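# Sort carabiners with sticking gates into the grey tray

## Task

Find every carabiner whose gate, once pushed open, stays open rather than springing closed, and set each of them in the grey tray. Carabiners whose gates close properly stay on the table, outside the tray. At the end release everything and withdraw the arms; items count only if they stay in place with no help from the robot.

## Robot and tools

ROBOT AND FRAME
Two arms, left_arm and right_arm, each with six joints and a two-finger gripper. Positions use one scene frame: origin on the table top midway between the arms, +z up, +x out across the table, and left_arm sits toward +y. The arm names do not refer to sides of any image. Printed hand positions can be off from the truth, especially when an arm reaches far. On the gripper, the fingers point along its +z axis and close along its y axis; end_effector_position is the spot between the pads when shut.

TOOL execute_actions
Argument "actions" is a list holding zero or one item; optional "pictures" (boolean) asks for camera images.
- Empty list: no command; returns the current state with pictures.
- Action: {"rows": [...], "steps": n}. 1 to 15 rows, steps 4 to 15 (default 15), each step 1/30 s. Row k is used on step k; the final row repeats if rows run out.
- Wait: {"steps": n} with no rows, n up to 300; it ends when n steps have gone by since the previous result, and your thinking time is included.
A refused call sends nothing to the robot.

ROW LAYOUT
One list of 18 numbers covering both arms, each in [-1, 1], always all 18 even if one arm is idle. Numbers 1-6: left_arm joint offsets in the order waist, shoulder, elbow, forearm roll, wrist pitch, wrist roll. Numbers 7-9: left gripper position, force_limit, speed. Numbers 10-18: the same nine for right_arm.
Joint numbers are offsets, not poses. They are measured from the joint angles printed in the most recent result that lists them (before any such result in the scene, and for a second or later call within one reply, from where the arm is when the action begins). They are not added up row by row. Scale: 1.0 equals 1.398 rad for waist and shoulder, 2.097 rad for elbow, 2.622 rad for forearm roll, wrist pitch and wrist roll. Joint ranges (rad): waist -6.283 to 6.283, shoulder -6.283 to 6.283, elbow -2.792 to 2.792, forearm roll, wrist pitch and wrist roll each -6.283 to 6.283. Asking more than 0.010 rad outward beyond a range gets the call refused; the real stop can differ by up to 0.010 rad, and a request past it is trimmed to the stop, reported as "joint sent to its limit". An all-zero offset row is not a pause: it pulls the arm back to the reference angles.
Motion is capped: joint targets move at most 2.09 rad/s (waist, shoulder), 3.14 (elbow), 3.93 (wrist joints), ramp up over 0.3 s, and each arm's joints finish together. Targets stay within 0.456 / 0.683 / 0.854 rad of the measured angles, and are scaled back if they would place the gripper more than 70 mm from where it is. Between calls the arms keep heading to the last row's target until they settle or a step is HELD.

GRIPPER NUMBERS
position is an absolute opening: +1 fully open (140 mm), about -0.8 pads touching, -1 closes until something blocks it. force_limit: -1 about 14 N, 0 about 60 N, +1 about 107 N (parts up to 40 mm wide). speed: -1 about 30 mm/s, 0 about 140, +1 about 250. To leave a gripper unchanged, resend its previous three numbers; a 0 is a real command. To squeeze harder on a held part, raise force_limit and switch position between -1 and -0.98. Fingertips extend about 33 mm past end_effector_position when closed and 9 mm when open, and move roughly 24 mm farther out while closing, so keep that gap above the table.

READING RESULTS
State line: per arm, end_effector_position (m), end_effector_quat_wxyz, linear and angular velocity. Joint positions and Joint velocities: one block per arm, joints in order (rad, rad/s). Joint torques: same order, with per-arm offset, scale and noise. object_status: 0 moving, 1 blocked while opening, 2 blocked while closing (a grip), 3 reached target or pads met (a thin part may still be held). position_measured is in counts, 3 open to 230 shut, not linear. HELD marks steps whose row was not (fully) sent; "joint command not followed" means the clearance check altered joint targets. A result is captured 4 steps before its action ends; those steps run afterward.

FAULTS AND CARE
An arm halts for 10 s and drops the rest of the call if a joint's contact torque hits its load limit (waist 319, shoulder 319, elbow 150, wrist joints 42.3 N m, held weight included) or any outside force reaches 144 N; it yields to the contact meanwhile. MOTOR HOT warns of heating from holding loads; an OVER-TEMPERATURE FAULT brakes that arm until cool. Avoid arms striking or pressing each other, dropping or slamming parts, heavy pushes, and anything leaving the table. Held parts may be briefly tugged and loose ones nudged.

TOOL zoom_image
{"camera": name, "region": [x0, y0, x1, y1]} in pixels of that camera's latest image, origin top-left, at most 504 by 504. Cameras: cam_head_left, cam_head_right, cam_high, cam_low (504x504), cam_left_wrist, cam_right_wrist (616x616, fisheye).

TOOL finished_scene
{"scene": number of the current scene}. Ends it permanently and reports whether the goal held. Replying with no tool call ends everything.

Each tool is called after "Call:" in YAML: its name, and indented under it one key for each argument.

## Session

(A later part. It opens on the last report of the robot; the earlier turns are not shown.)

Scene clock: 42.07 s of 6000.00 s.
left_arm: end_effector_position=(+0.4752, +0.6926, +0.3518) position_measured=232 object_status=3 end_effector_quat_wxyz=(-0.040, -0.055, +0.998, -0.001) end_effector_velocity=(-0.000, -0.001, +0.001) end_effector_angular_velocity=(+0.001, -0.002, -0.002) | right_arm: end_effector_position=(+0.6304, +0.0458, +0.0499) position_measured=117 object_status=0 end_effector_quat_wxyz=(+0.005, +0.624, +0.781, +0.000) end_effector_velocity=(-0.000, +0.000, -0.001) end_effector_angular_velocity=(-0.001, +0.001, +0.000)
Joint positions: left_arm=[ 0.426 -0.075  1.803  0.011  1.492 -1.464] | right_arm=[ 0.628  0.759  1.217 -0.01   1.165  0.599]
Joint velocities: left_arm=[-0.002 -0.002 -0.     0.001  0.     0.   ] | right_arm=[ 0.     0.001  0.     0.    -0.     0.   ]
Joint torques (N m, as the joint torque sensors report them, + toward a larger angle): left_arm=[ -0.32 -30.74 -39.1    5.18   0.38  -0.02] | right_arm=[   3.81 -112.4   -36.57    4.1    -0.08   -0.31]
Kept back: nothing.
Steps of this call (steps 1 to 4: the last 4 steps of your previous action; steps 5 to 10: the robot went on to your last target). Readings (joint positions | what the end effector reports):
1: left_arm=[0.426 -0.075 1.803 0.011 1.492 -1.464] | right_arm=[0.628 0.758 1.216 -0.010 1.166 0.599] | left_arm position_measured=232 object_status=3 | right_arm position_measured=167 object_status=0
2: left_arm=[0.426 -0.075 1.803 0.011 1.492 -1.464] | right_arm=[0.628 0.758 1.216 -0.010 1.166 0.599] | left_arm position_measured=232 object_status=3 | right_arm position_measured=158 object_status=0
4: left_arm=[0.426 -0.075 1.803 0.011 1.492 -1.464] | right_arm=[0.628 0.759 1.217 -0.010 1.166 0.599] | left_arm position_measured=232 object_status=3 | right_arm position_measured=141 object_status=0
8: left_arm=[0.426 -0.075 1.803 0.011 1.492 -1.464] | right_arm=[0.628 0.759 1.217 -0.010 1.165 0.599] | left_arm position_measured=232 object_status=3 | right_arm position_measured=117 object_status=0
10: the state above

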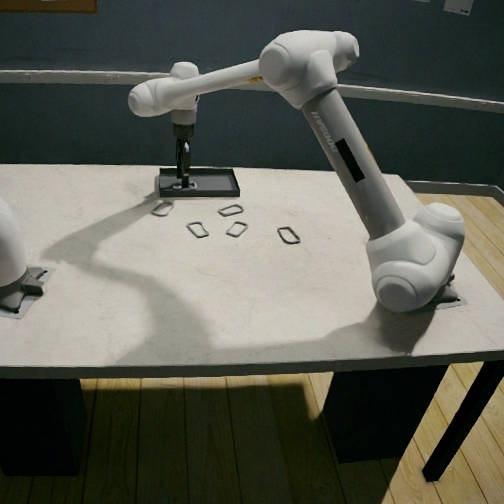

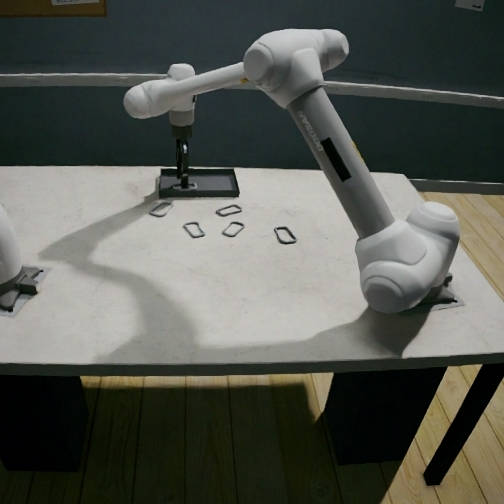

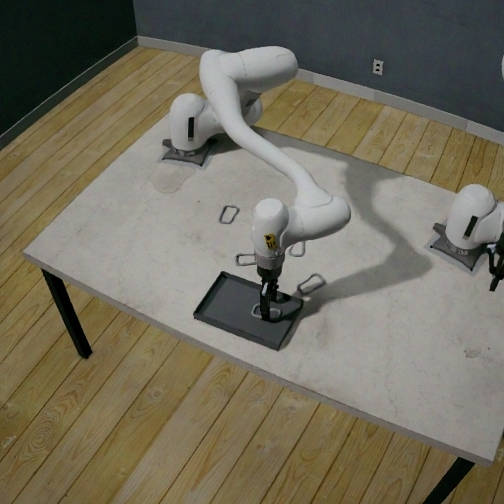

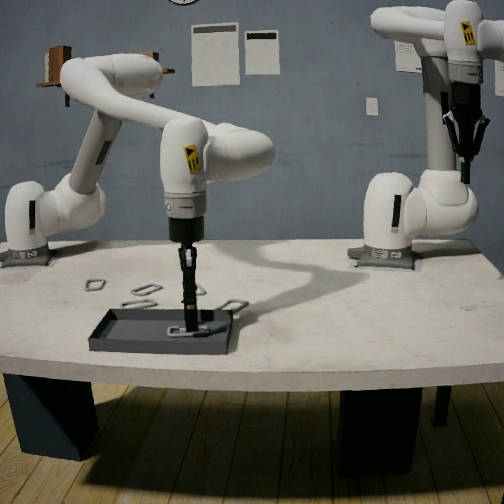

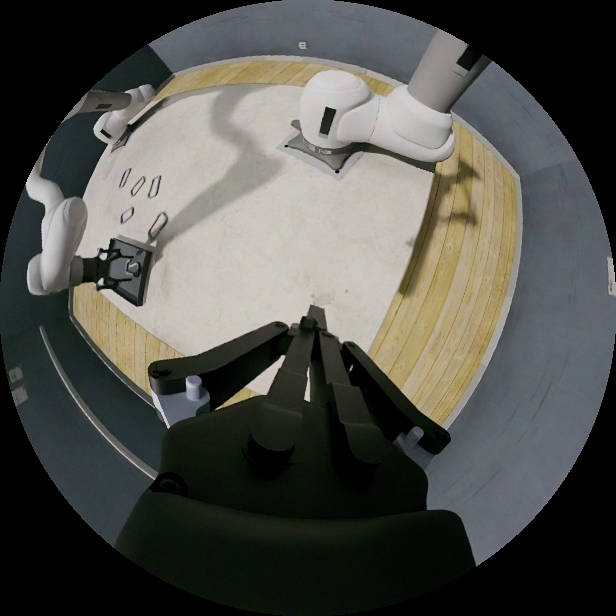

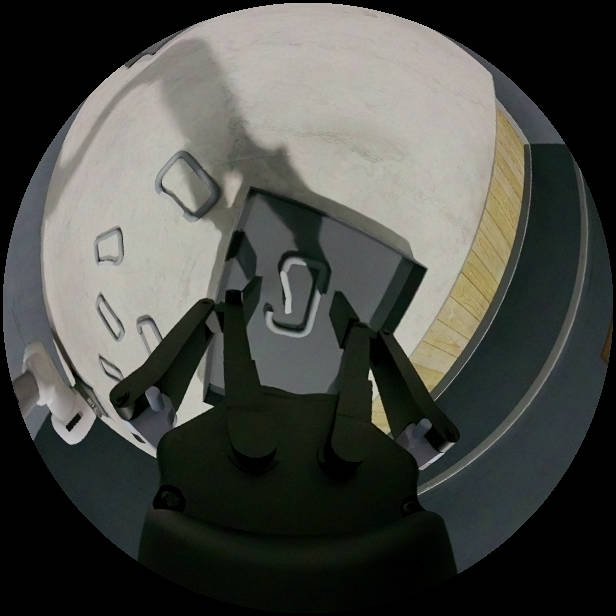

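Call:
execute_actions:
  actions:
    - {"rows":[[0,0,0,0,0,0,-1,-0.5,0,0,-0.012,-0.01,0,0.015,0,0.1,0,0],[0,0,0,0,0,0,-1,-0.5,0,0,-0.03,-0.026,0,0.037,0,0.1,0,0],[0,0,0,0,0,0,-1,-0.5,0,0,-0.03,-0.026,0,0.037,0,0.1,0,0],[0,0,0,0,0,0,-1,-0.5,0,0,-0.03,-0.026,0,0.037,0,0.1,0,0],[0,0,0,0,0,0,-1,-0.5,0,0,-0.03,-0.026,0,0.037,0,0.1,0,0],[0,0,0,0,0,0,-1,-0.5,0,0,-0.03,-0.026,0,0.037,0,0.1,0,0],[0,0,0,0,0,0,-1,-0.5,0,0,-0.1,0.04,0,0.02,-0.02,0.1,0,0],[0,0,0,0,0,0,-1,-0.5,0,0.005,-0.2,0.15,0,-0.02,-0.05,0.1,0,0],[0,0,0,0,0,0,-1,-0.5,0,0.01,-0.285,0.267,0,-0.062,-0.079,0.1,0,0]],"steps":15}

Call:
execute_actions:
  actions:
    - {"steps":16}
  pictures: true

Call:
zoom_image:
  camera: "cam_right_wrist"
  region: [200,190,420,390]

Scene clock: 42.70 s of 6000.00 s.
left_arm: end_effector_position=(+0.4752, +0.6926, +0.3518) position_measured=232 object_status=3 end_effector_quat_wxyz=(-0.040, -0.055, +0.998, -0.001) end_effector_velocity=(+0.000, -0.000, -0.000) end_effector_angular_velocity=(+0.001, +0.000, -0.002) | right_arm: end_effector_position=(+0.6111, +0.0253, +0.1279) position_measured=117 object_status=3 end_effector_quat_wxyz=(+0.005, +0.613, +0.790, +0.005) end_effector_velocity=(-0.306, -0.305, -0.028) end_effector_angular_velocity=(-0.056, +0.054, +0.400)
Joint positions: left_arm=[ 0.426 -0.075  1.803  0.011  1.492 -1.464] | right_arm=[ 0.628  0.661  1.241 -0.01   1.23   0.57 ]
Joint velocities: left_arm=[-0.001  0.     0.     0.001 -0.     0.001] | right_arm=[ 0.013 -0.641  1.154  0.004 -0.439 -0.384]
Joint torques (N m, as the joint torque sensors report them, + toward a larger angle): left_arm=[ -0.12 -31.39 -39.22   5.2    0.34   0.15] | right_arm=[  8.5  -60.91  -8.75   1.42   0.75  -0.58]
Steps of this call (steps 1 to 8: the robot went on to your last target; steps 9 to 19: the first 11 steps of this action). Readings (joint positions | what the end effector reports):
9: left_arm=[0.426 -0.075 1.803 0.011 1.492 -1.464] | right_arm=[0.628 0.759 1.217 -0.010 1.165 0.599] | left_arm position_measured=232 object_status=3 | right_arm position_measured=117 object_status=3
10: left_arm=[0.426 -0.075 1.803 0.011 1.492 -1.464] | right_arm=[0.628 0.757 1.214 -0.010 1.171 0.599] | left_arm position_measured=232 object_status=3 | right_arm position_measured=117 object_status=3
12: left_arm=[0.426 -0.075 1.803 0.011 1.492 -1.464] | right_arm=[0.628 0.740 1.192 -0.010 1.209 0.599] | left_arm position_measured=232 object_status=3 | right_arm position_measured=117 object_status=3
16: left_arm=[0.426 -0.075 1.803 0.011 1.492 -1.464] | right_arm=[0.628 0.715 1.170 -0.010 1.253 0.598] | left_arm position_measured=232 object_status=3 | right_arm position_measured=117 object_status=3
19: the state above

Scene clock: 43.23 s of 6000.00 s.
left_arm: end_effector_position=(+0.4752, +0.6926, +0.3518) position_measured=232 object_status=3 end_effector_quat_wxyz=(-0.040, -0.055, +0.998, -0.001) end_effector_velocity=(+0.000, -0.000, -0.000) end_effector_angular_velocity=(-0.001, +0.001, -0.002) | right_arm: end_effector_position=(+0.4622, -0.1195, +0.1029) position_measured=117 object_status=3 end_effector_quat_wxyz=(+0.004, +0.539, +0.842, +0.000) end_effector_velocity=(-0.171, -0.171, -0.038) end_effector_angular_velocity=(-0.003, +0.004, +0.191)
Joint positions: left_arm=[ 0.426 -0.075  1.803  0.011  1.492 -1.464] | right_arm=[ 0.641  0.378  1.745 -0.01   1.016  0.402]
Joint velocities: left_arm=[-0.001  0.001  0.    -0.     0.     0.001] | right_arm=[ 0.014 -0.303  0.528  0.    -0.222 -0.175]
Joint torques (N m, as the joint torque sensors report them, + toward a larger angle): left_arm=[ -0.43 -31.07 -39.11   5.22   0.33   0.09] | right_arm=[ -0.1  -63.52 -40.17   4.3   -0.43  -0.46]
Kept back: nothing.
Steps of this call (steps 1 to 4: the last 4 steps of your previous action; steps 5 to 16: the robot went on to your last target). Readings (joint positions | what the end effector reports):
1: left_arm=[0.426 -0.075 1.803 0.011 1.492 -1.464] | right_arm=[0.629 0.640 1.281 -0.010 1.213 0.557] | left_arm position_measured=232 object_status=3 | right_arm position_measured=117 object_status=3
2: left_arm=[0.426 -0.075 1.803 0.011 1.492 -1.464] | right_arm=[0.630 0.621 1.319 -0.010 1.197 0.545] | left_arm position_measured=232 object_status=3 | right_arm position_measured=117 object_status=3
4: left_arm=[0.426 -0.075 1.803 0.011 1.492 -1.464] | right_arm=[0.632 0.582 1.386 -0.010 1.167 0.522] | left_arm position_measured=232 object_status=3 | right_arm position_measured=117 object_status=3
8: left_arm=[0.426 -0.075 1.803 0.011 1.492 -1.464] | right_arm=[0.635 0.508 1.516 -0.010 1.113 0.479] | left_arm position_measured=232 object_status=3 | right_arm position_measured=117 object_status=3
16: the state above

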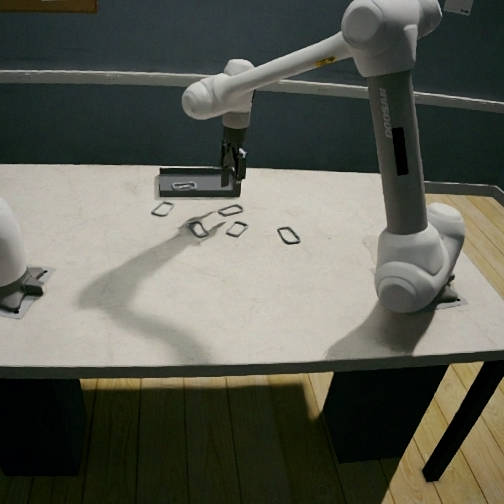

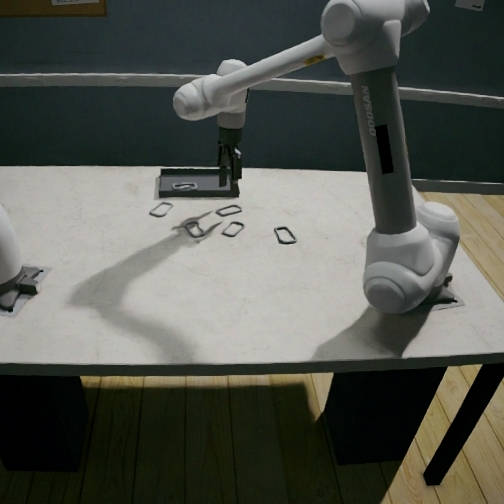

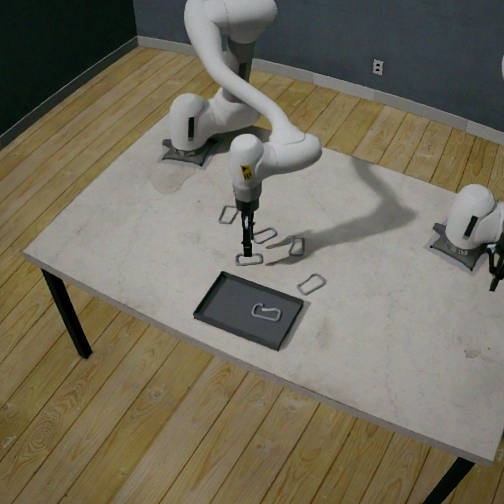

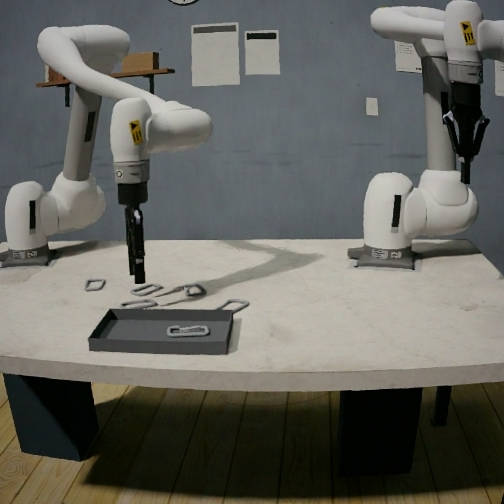

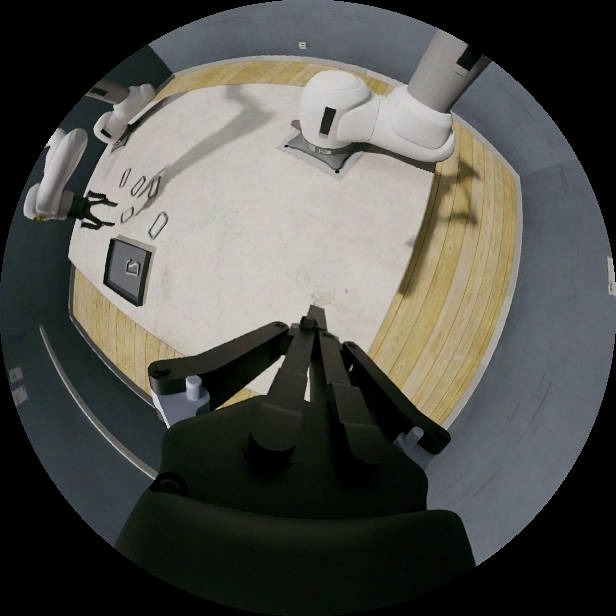

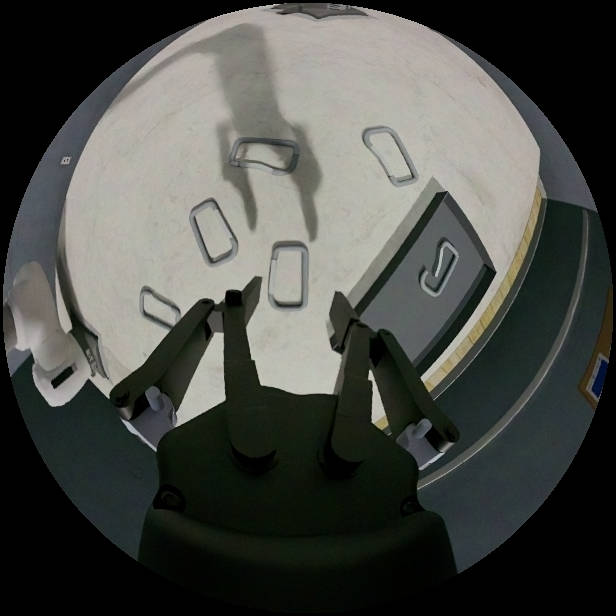

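Region (200, 190, 420, 390) of cam_right_wrist's 616x616 image, scaled by 2.291, with more detail than that image has; it fills the top 458 rows of this view, and the rest is white.

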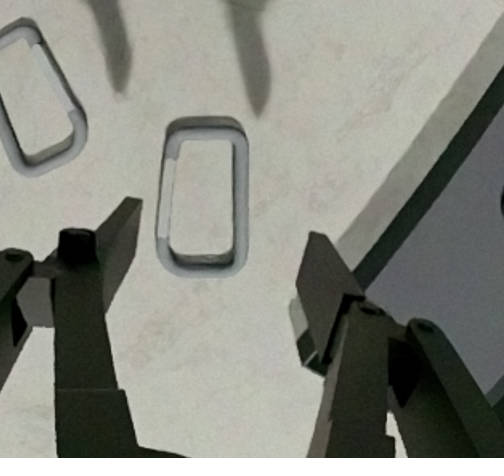

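Call:
execute_actions:
  actions:
    - {"rows":[[0,0,0,0,0,0,-1,-0.5,0,0.001,0.0168,0.0327,0,-0.034,-0.0965,0.1,0,0]],"steps":15}

Call:
execute_actions:
  actions:
    - {"steps":5}
  pictures: true

Call:
zoom_image:
  camera: "cam_right_wrist"
  region: [220,210,400,390]

Scene clock: 43.80 s of 6000.00 s.
left_arm: end_effector_position=(+0.4752, +0.6926, +0.3518) position_measured=232 object_status=3 end_effector_quat_wxyz=(-0.040, -0.055, +0.998, -0.001) end_effector_velocity=(+0.000, +0.000, -0.000) end_effector_angular_velocity=(-0.000, +0.001, +0.002) | right_arm: end_effector_position=(+0.4503, -0.1308, +0.0555) position_measured=117 object_status=3 end_effector_quat_wxyz=(+0.004, +0.429, +0.904, -0.002) end_effector_velocity=(+0.000, +0.001, -0.005) end_effector_angular_velocity=(+0.004, -0.004, +0.043)
Joint positions: left_arm=[ 0.426 -0.075  1.803  0.011  1.492 -1.464] | right_arm=[ 0.643  0.401  1.813 -0.01   0.928  0.152]
Joint velocities: left_arm=[ 0.     0.001 -0.    -0.     0.    -0.002] | right_arm=[ 0.001  0.004  0.005  0.    -0.014 -0.042]
Joint torques (N m, as the joint torque sensors report them, + toward a larger angle): left_arm=[ -0.44 -30.78 -38.92   5.26   0.36   0.13] | right_arm=[  1.79 -76.74 -31.05   3.73  -0.31  -0.61]
Steps of this call (steps 1 to 6: the robot went on to your last target; steps 7 to 17: the first 11 steps of this action). Readings (joint positions | what the end effector reports):
7: left_arm=[0.426 -0.075 1.803 0.011 1.492 -1.464] | right_arm=[0.642 0.361 1.776 -0.010 1.003 0.392] | left_arm position_measured=232 object_status=3 | right_arm position_measured=117 object_status=3
8: left_arm=[0.426 -0.075 1.803 0.011 1.492 -1.464] | right_arm=[0.642 0.362 1.777 -0.010 1.001 0.384] | left_arm position_measured=232 object_status=3 | right_arm position_measured=117 object_status=3
10: left_arm=[0.426 -0.075 1.803 0.011 1.492 -1.464] | right_arm=[0.642 0.371 1.787 -0.010 0.983 0.328] | left_arm position_measured=232 object_status=3 | right_arm position_measured=117 object_status=3
14: left_arm=[0.426 -0.075 1.803 0.011 1.492 -1.464] | right_arm=[0.643 0.398 1.810 -0.010 0.935 0.175] | left_arm position_measured=232 object_status=3 | right_arm position_measured=117 object_status=3
17: the state above

Scene clock: 43.97 s of 6000.00 s.
left_arm: end_effector_position=(+0.4752, +0.6926, +0.3518) position_measured=232 object_status=3 end_effector_quat_wxyz=(-0.040, -0.055, +0.998, -0.001) end_effector_velocity=(+0.000, -0.001, -0.000) end_effector_angular_velocity=(-0.000, +0.001, -0.003) | right_arm: end_effector_position=(+0.4502, -0.1309, +0.0550) position_measured=117 object_status=3 end_effector_quat_wxyz=(+0.004, +0.427, +0.904, -0.002) end_effector_velocity=(-0.001, -0.001, -0.001) end_effector_angular_velocity=(-0.001, +0.001, +0.005)
Joint positions: left_arm=[ 0.426 -0.075  1.803  0.011  1.492 -1.464] | right_arm=[ 0.643  0.402  1.813 -0.01   0.927  0.15 ]
Joint velocities: left_arm=[-0.001  0.001  0.     0.     0.     0.001] | right_arm=[ 0.     0.     0.002 -0.    -0.001 -0.004]
Joint torques (N m, as the joint torque sensors report them, + toward a larger angle): left_arm=[  0.09 -30.64 -39.56   5.24   0.45   0.04] | right_arm=[  3.68 -77.68 -32.28   3.61  -0.12  -0.36]
Kept back: nothing.
Steps of this call (steps 1 to 4: the last 4 steps of your previous action; step 5: the robot went on to your last target). Readings (joint positions | what the end effector reports):
1: left_arm=[0.426 -0.075 1.803 0.011 1.492 -1.464] | right_arm=[0.643 0.401 1.813 -0.010 0.928 0.151] | left_arm position_measured=232 object_status=3 | right_arm position_measured=117 object_status=3
2: left_arm=[0.426 -0.075 1.803 0.011 1.492 -1.464] | right_arm=[0.643 0.401 1.813 -0.010 0.928 0.151] | left_arm position_measured=232 object_status=3 | right_arm position_measured=117 object_status=3
4: left_arm=[0.426 -0.075 1.803 0.011 1.492 -1.464] | right_arm=[0.643 0.402 1.813 -0.010 0.927 0.150] | left_arm position_measured=232 object_status=3 | right_arm position_measured=117 object_status=3
5: the state above

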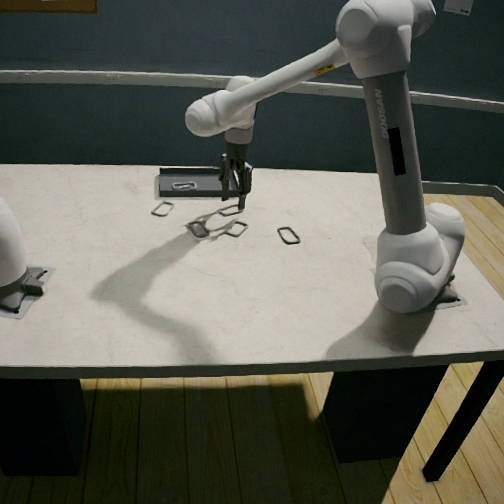

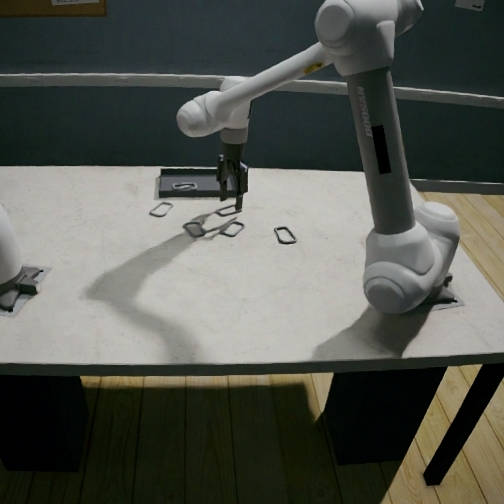

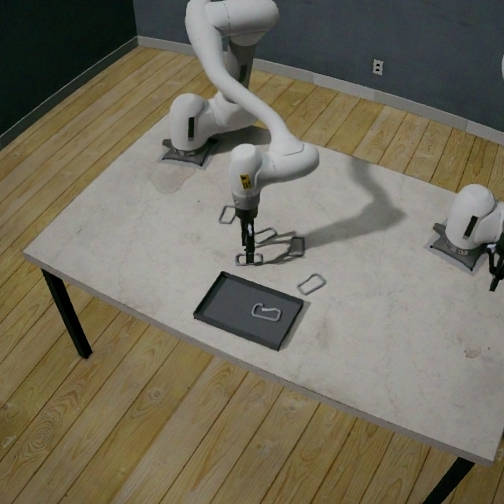

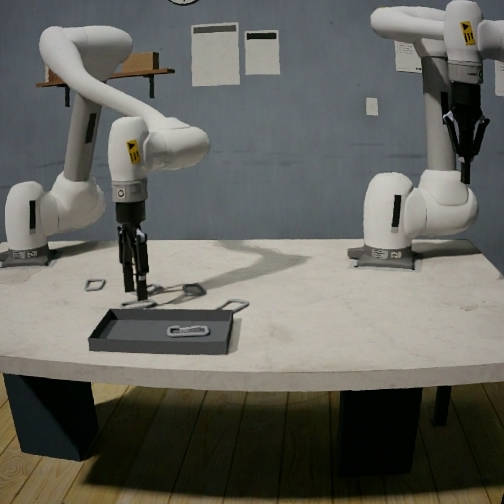

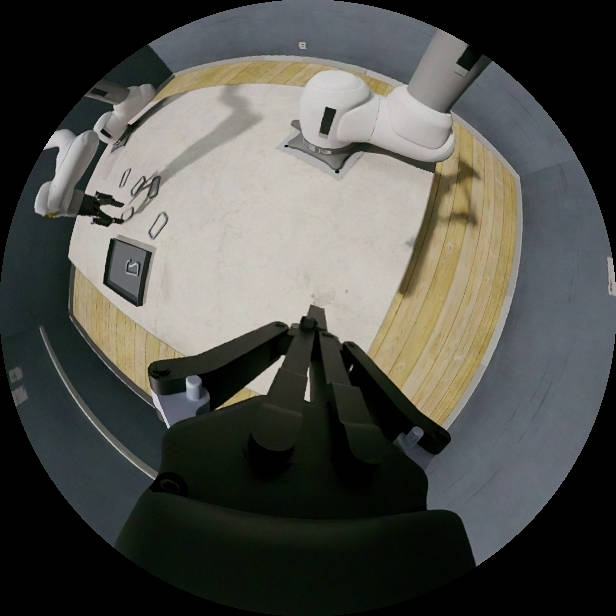

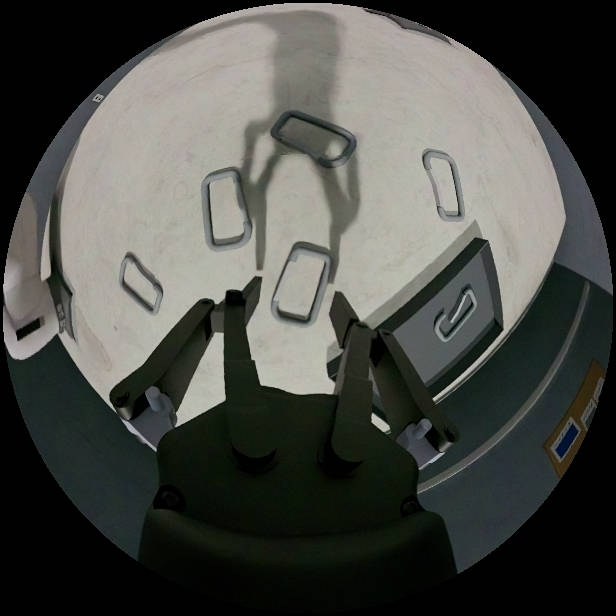

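Region (220, 210, 400, 390) of cam_right_wrist's 616x616 image, scaled by 2.800, with more detail than that image has.

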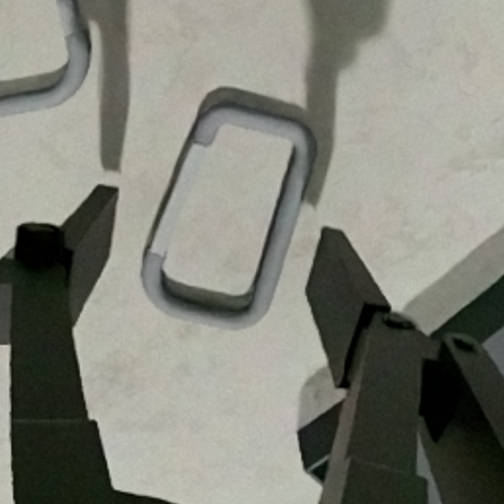

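Call:
execute_actions:
  actions:
    - {"rows":[[0,0,0,0,0,0,-1,-0.5,0,0.0102,0,0,0,0,0.0054,0.1,0,0],[0,0,0,0,0,0,-1,-0.5,0,0.0102,0,0,0,0,0.0054,0.1,0,0],[0,0,0,0,0,0,-1,-0.5,0,0.0102,0.006,0.004,0,-0.006,0.0054,0.1,0,0],[0,0,0,0,0,0,-1,-0.5,0,0.0102,0.0126,0.0075,0,-0.0127,0.0054,0.1,0,0],[0,0,0,0,0,0,-1,-0.5,0,0.0102,0.0126,0.0075,0,-0.0127,0.0054,0.1,0,0],[0,0,0,0,0,0,-1,-0.5,0,0.0102,0.0126,0.0075,0,-0.0127,0.0054,0.1,0,0],[0,0,0,0,0,0,-1,-0.5,0,0.0102,0.0126,0.0075,0,-0.0127,0.0054,0.1,0,0],[0,0,0,0,0,0,-1,-0.5,0,0.0102,0.0126,0.0075,0,-0.0127,0.0054,0.1,0,0],[0,0,0,0,0,0,-1,-0.5,0,0.0102,0.0126,0.0075,0,-0.0127,0.0054,0.1,0,0],[0,0,0,0,0,0,-1,-0.5,0,0.0102,0.0126,0.0075,0,-0.0127,0.0054,0.1,0,0],[0,0,0,0,0,0,-1,-0.5,0,0.0102,0.0126,0.0075,0,-0.0127,0.0054,-0.5,-0.5,0]],"steps":15}

Call:
execute_actions:
  actions:
    - {"steps":14}
  pictures: true

Call:
zoom_image:
  camera: "cam_right_wrist"
  region: [220,210,400,390]

Scene clock: 44.77 s of 6000.00 s.
left_arm: end_effector_position=(+0.4752, +0.6926, +0.3518) position_measured=232 object_status=3 end_effector_quat_wxyz=(-0.040, -0.055, +0.998, -0.001) end_effector_velocity=(+0.000, -0.000, -0.000) end_effector_angular_velocity=(-0.001, +0.000, +0.002) | right_arm: end_effector_position=(+0.4417, -0.1257, +0.0366) position_measured=117 object_status=0 end_effector_quat_wxyz=(+0.004, +0.427, +0.904, -0.001) end_effector_velocity=(-0.002, +0.000, -0.010) end_effector_angular_velocity=(+0.000, -0.000, +0.000)
Joint positions: left_arm=[ 0.426 -0.075  1.803  0.011  1.492 -1.464] | right_arm=[ 0.657  0.419  1.829 -0.01   0.895  0.164]
Joint velocities: left_arm=[ 0.     0.     0.    -0.001  0.    -0.002] | right_arm=[ 0.002  0.009  0.008 -0.    -0.018  0.002]
Joint torques (N m, as the joint torque sensors report them, + toward a larger angle): left_arm=[  0.38 -30.87 -39.15   5.16   0.32  -0.07] | right_arm=[  1.99 -77.34 -30.74   3.51  -0.51  -0.31]
Steps of this call (steps 1 to 13: the robot went on to your last target; steps 14 to 24: the first 11 steps of this action). Readings (joint positions | what the end effector reports):
14: left_arm=[0.426 -0.075 1.803 0.011 1.492 -1.464] | right_arm=[0.643 0.402 1.813 -0.010 0.927 0.149] | left_arm position_measured=232 object_status=3 | right_arm position_measured=117 object_status=3
15: left_arm=[0.426 -0.075 1.803 0.011 1.492 -1.464] | right_arm=[0.645 0.402 1.813 -0.010 0.927 0.151] | left_arm position_measured=232 object_status=3 | right_arm position_measured=117 object_status=3
17: left_arm=[0.426 -0.075 1.803 0.011 1.492 -1.464] | right_arm=[0.652 0.403 1.815 -0.010 0.924 0.159] | left_arm position_measured=232 object_status=3 | right_arm position_measured=117 object_status=3
21: left_arm=[0.426 -0.075 1.803 0.011 1.492 -1.464] | right_arm=[0.656 0.417 1.827 -0.010 0.899 0.163] | left_arm position_measured=232 object_status=3 | right_arm position_measured=117 object_status=3
24: the state above

Scene clock: 45.23 s of 6000.00 s.
left_arm: end_effector_position=(+0.4752, +0.6926, +0.3518) position_measured=232 object_status=3 end_effector_quat_wxyz=(-0.040, -0.055, +0.998, -0.001) end_effector_velocity=(+0.000, +0.000, -0.000) end_effector_angular_velocity=(+0.001, +0.001, -0.001) | right_arm: end_effector_position=(+0.4416, -0.1256, +0.0360) position_measured=160 object_status=2 end_effector_quat_wxyz=(+0.004, +0.427, +0.904, -0.001) end_effector_velocity=(-0.000, -0.000, +0.000) end_effector_angular_velocity=(-0.000, -0.000, +0.001)
Joint positions: left_arm=[ 0.426 -0.075  1.803  0.011  1.492 -1.464] | right_arm=[ 0.657  0.419  1.829 -0.01   0.894  0.164]
Joint velocities: left_arm=[-0.001  0.001 -0.     0.001 -0.     0.   ] | right_arm=[ 0.    -0.001  0.001 -0.001  0.    -0.   ]
Joint torques (N m, as the joint torque sensors report them, + toward a larger angle): left_arm=[ -0.9  -30.98 -39.15   5.23   0.27  -0.05] | right_arm=[  4.65 -50.5  -16.67   3.99  -0.19  -0.21]
Kept back: nothing.
Steps of this call (steps 1 to 4: the last 4 steps of your previous action; steps 5 to 14: the robot went on to your last target). Readings (joint positions | what the end effector reports):
1: left_arm=[0.426 -0.075 1.803 0.011 1.492 -1.464] | right_arm=[0.657 0.419 1.829 -0.010 0.895 0.164] | left_arm position_measured=232 object_status=3 | right_arm position_measured=119 object_status=0
2: left_arm=[0.426 -0.075 1.803 0.011 1.492 -1.464] | right_arm=[0.657 0.419 1.829 -0.010 0.894 0.164] | left_arm position_measured=232 object_status=3 | right_arm position_measured=127 object_status=0
4: left_arm=[0.426 -0.075 1.803 0.011 1.492 -1.464] | right_arm=[0.657 0.419 1.829 -0.010 0.894 0.164] | left_arm position_measured=232 object_status=3 | right_arm position_measured=142 object_status=0
8: left_arm=[0.426 -0.075 1.803 0.011 1.492 -1.464] | right_arm=[0.657 0.419 1.829 -0.010 0.894 0.164] | left_arm position_measured=232 object_status=3 | right_arm position_measured=160 object_status=0
14: the state above

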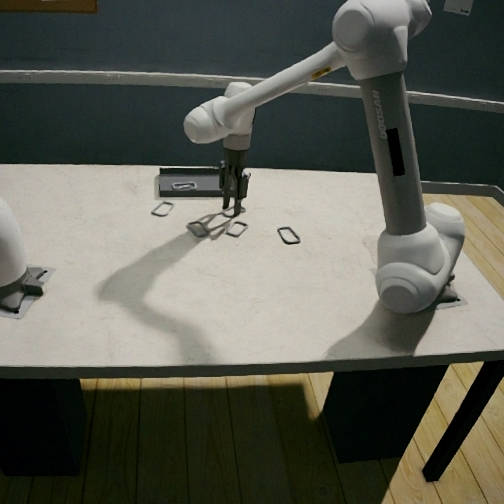

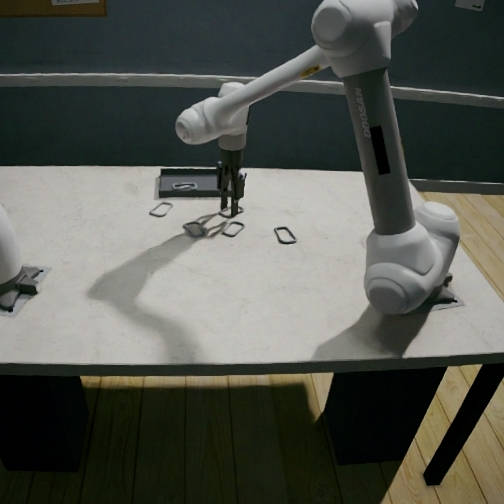

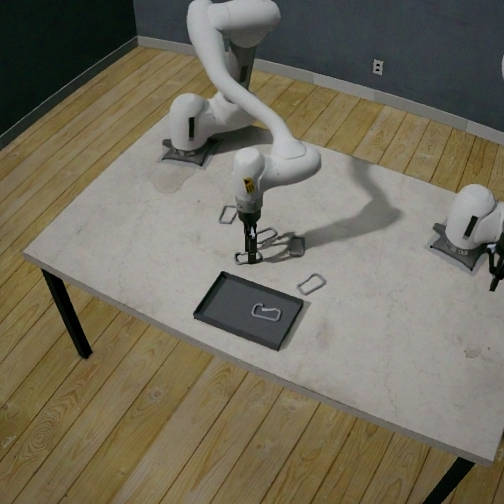

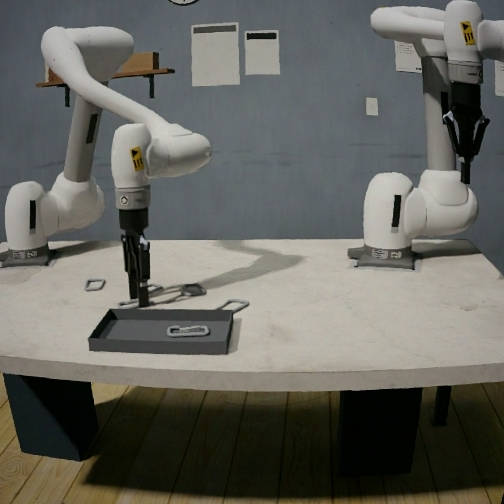

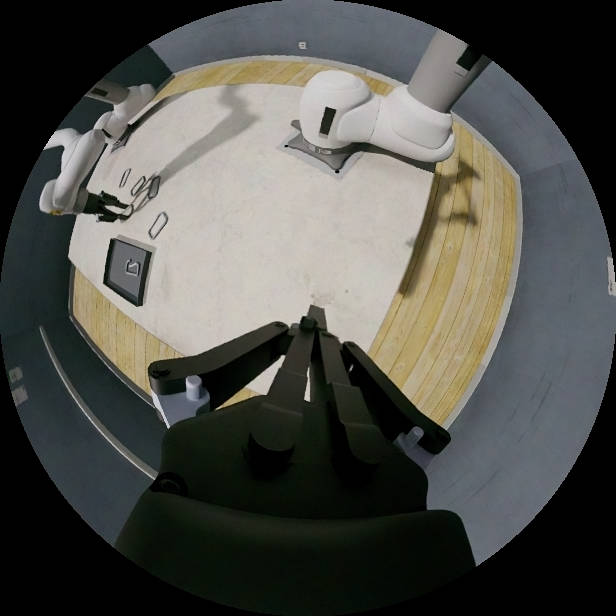

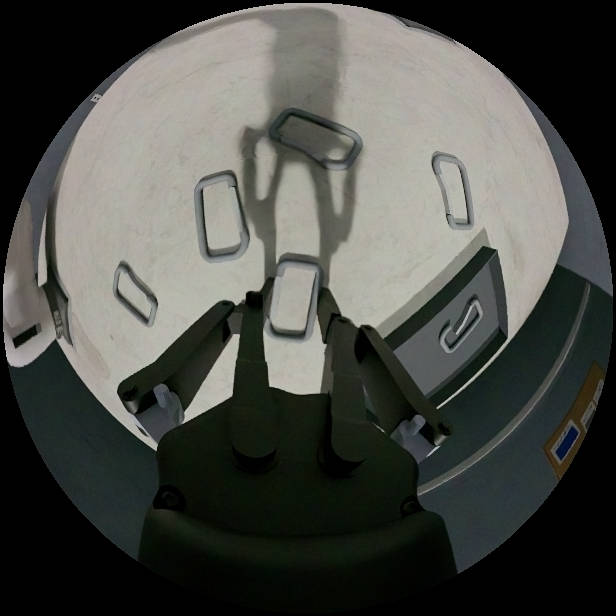

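Region (220, 210, 400, 390) of cam_right_wrist's 616x616 image, scaled by 2.800, with more detail than that image has.

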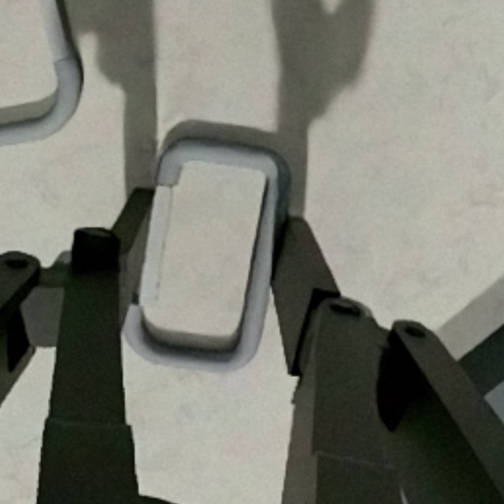

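Call:
execute_actions:
  actions:
    - {"rows":[[0,0,0,0,0,0,-1,-0.5,0,0,-0.0016,-0.001,0,0.0016,0,-0.52,-0.5,0]],"steps":15}

Call:
execute_actions:
  actions:
    - {"steps":8}
  pictures: true

Call:
zoom_image:
  camera: "cam_right_wrist"
  region: [220,210,400,390]

Scene clock: 45.80 s of 6000.00 s.
left_arm: end_effector_position=(+0.4752, +0.6926, +0.3518) position_measured=232 object_status=3 end_effector_quat_wxyz=(-0.040, -0.055, +0.998, -0.001) end_effector_velocity=(+0.000, +0.000, -0.001) end_effector_angular_velocity=(-0.000, +0.001, -0.000) | right_arm: end_effector_position=(+0.4418, -0.1255, +0.0383) position_measured=160 object_status=2 end_effector_quat_wxyz=(+0.004, +0.427, +0.904, -0.001) end_effector_velocity=(+0.000, +0.000, +0.001) end_effector_angular_velocity=(+0.000, -0.000, +0.001)
Joint positions: left_arm=[ 0.426 -0.075  1.803  0.011  1.492 -1.464] | right_arm=[ 0.657  0.417  1.827 -0.01   0.898  0.164]
Joint velocities: left_arm=[ 0.     0.001  0.    -0.    -0.     0.001] | right_arm=[ 0.    -0.001 -0.001 -0.     0.001 -0.   ]
Joint torques (N m, as the joint torque sensors report them, + toward a larger angle): left_arm=[  0.3  -30.51 -39.15   5.22   0.21   0.08] | right_arm=[  4.09 -76.38 -31.64   3.51  -0.16  -0.22]
Steps of this call (steps 1 to 6: the robot went on to your last target; steps 7 to 17: the first 11 steps of this action). Readings (joint positions | what the end effector reports):
7: left_arm=[0.426 -0.075 1.803 0.011 1.492 -1.464] | right_arm=[0.657 0.419 1.829 -0.010 0.894 0.164] | left_arm position_measured=232 object_status=3 | right_arm position_measured=160 object_status=0
8: left_arm=[0.426 -0.075 1.803 0.011 1.492 -1.464] | right_arm=[0.657 0.419 1.829 -0.010 0.894 0.164] | left_arm position_measured=232 object_status=3 | right_arm position_measured=160 object_status=0
10: left_arm=[0.426 -0.075 1.803 0.011 1.492 -1.464] | right_arm=[0.657 0.418 1.828 -0.010 0.897 0.164] | left_arm position_measured=232 object_status=3 | right_arm position_measured=160 object_status=0
14: left_arm=[0.426 -0.075 1.803 0.011 1.492 -1.464] | right_arm=[0.657 0.417 1.827 -0.010 0.898 0.164] | left_arm position_measured=232 object_status=3 | right_arm position_measured=160 object_status=0
17: the state above

Scene clock: 46.07 s of 6000.00 s.
left_arm: end_effector_position=(+0.4752, +0.6926, +0.3518) position_measured=232 object_status=3 end_effector_quat_wxyz=(-0.040, -0.055, +0.998, -0.001) end_effector_velocity=(-0.000, +0.001, -0.000) end_effector_angular_velocity=(+0.001, +0.001, +0.001) | right_arm: end_effector_position=(+0.4418, -0.1254, +0.0384) position_measured=160 object_status=2 end_effector_quat_wxyz=(+0.004, +0.427, +0.904, -0.001) end_effector_velocity=(+0.001, +0.000, +0.002) end_effector_angular_velocity=(+0.002, -0.002, -0.001)
Joint positions: left_arm=[ 0.426 -0.075  1.803  0.011  1.492 -1.464] | right_arm=[ 0.657  0.417  1.827 -0.01   0.898  0.164]
Joint velocities: left_arm=[ 0.001  0.001  0.     0.001 -0.    -0.001] | right_arm=[-0.001 -0.002 -0.    -0.     0.     0.   ]
Joint torques (N m, as the joint torque sensors report them, + toward a larger angle): left_arm=[ -0.29 -31.47 -39.05   5.21   0.33   0.01] | right_arm=[  2.96 -76.4  -31.57   3.5   -0.18  -0.37]
Kept back: nothing.
Steps of this call (steps 1 to 4: the last 4 steps of your previous action; steps 5 to 8: the robot went on to your last target). Readings (joint positions | what the end effector reports):
1: left_arm=[0.426 -0.075 1.803 0.011 1.492 -1.464] | right_arm=[0.657 0.417 1.827 -0.010 0.898 0.164] | left_arm position_measured=232 object_status=3 | right_arm position_measured=160 object_status=2
2: left_arm=[0.426 -0.075 1.803 0.011 1.492 -1.464] | right_arm=[0.657 0.417 1.827 -0.010 0.898 0.164] | left_arm position_measured=232 object_status=3 | right_arm position_measured=160 object_status=2
4: left_arm=[0.426 -0.075 1.803 0.011 1.492 -1.464] | right_arm=[0.657 0.417 1.827 -0.010 0.898 0.164] | left_arm position_measured=232 object_status=3 | right_arm position_measured=160 object_status=2
8: the state above

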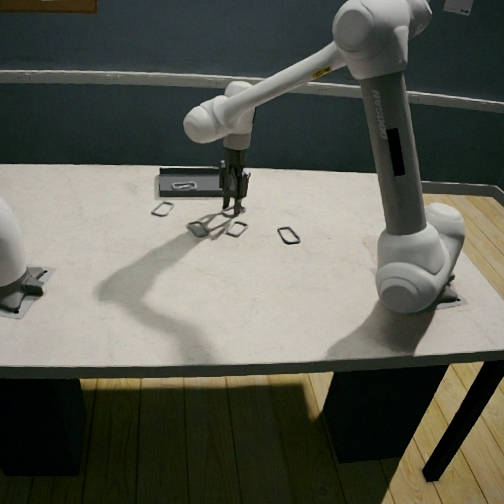

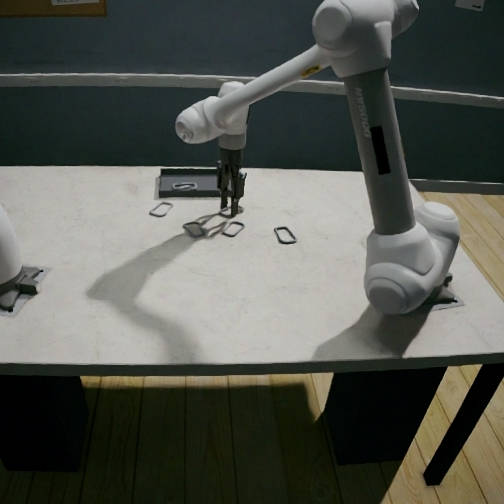

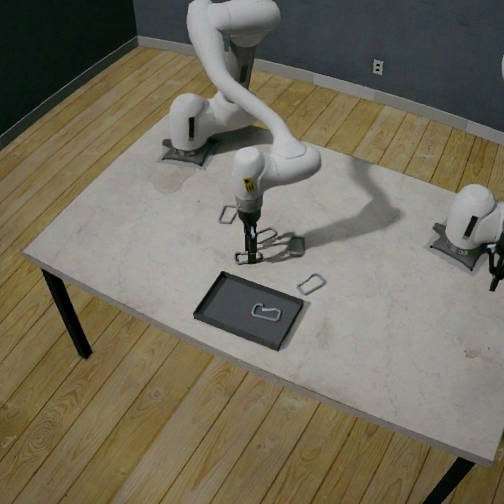

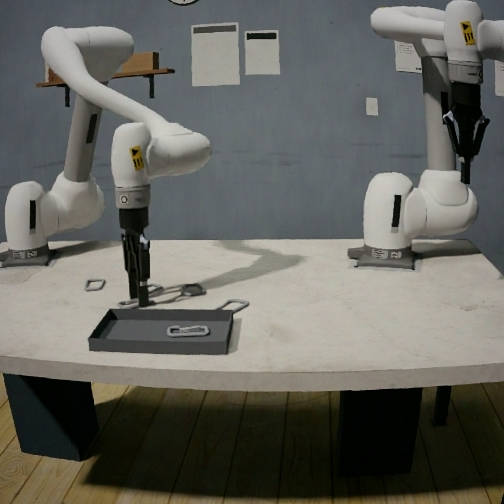

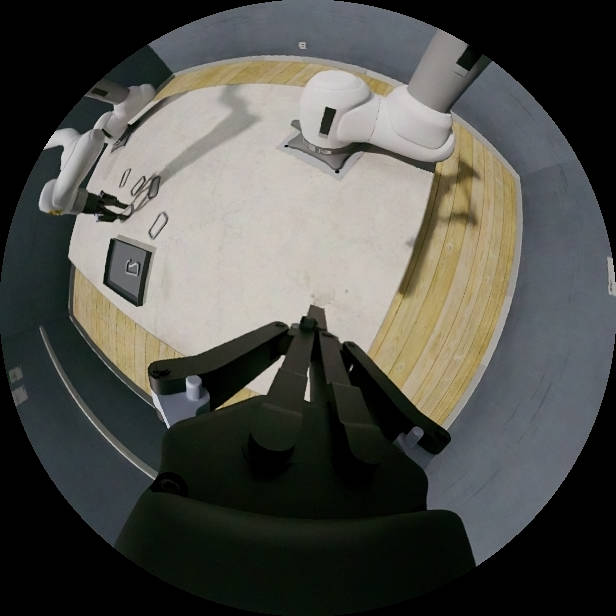

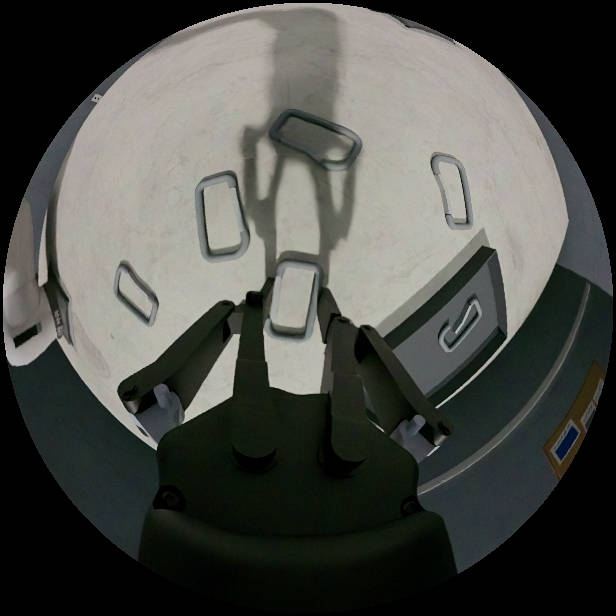

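Region (220, 210, 400, 390) of cam_right_wrist's 616x616 image, scaled by 2.800, with more detail than that image has.

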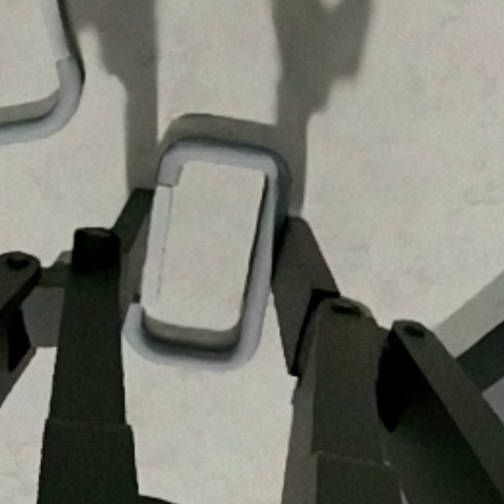

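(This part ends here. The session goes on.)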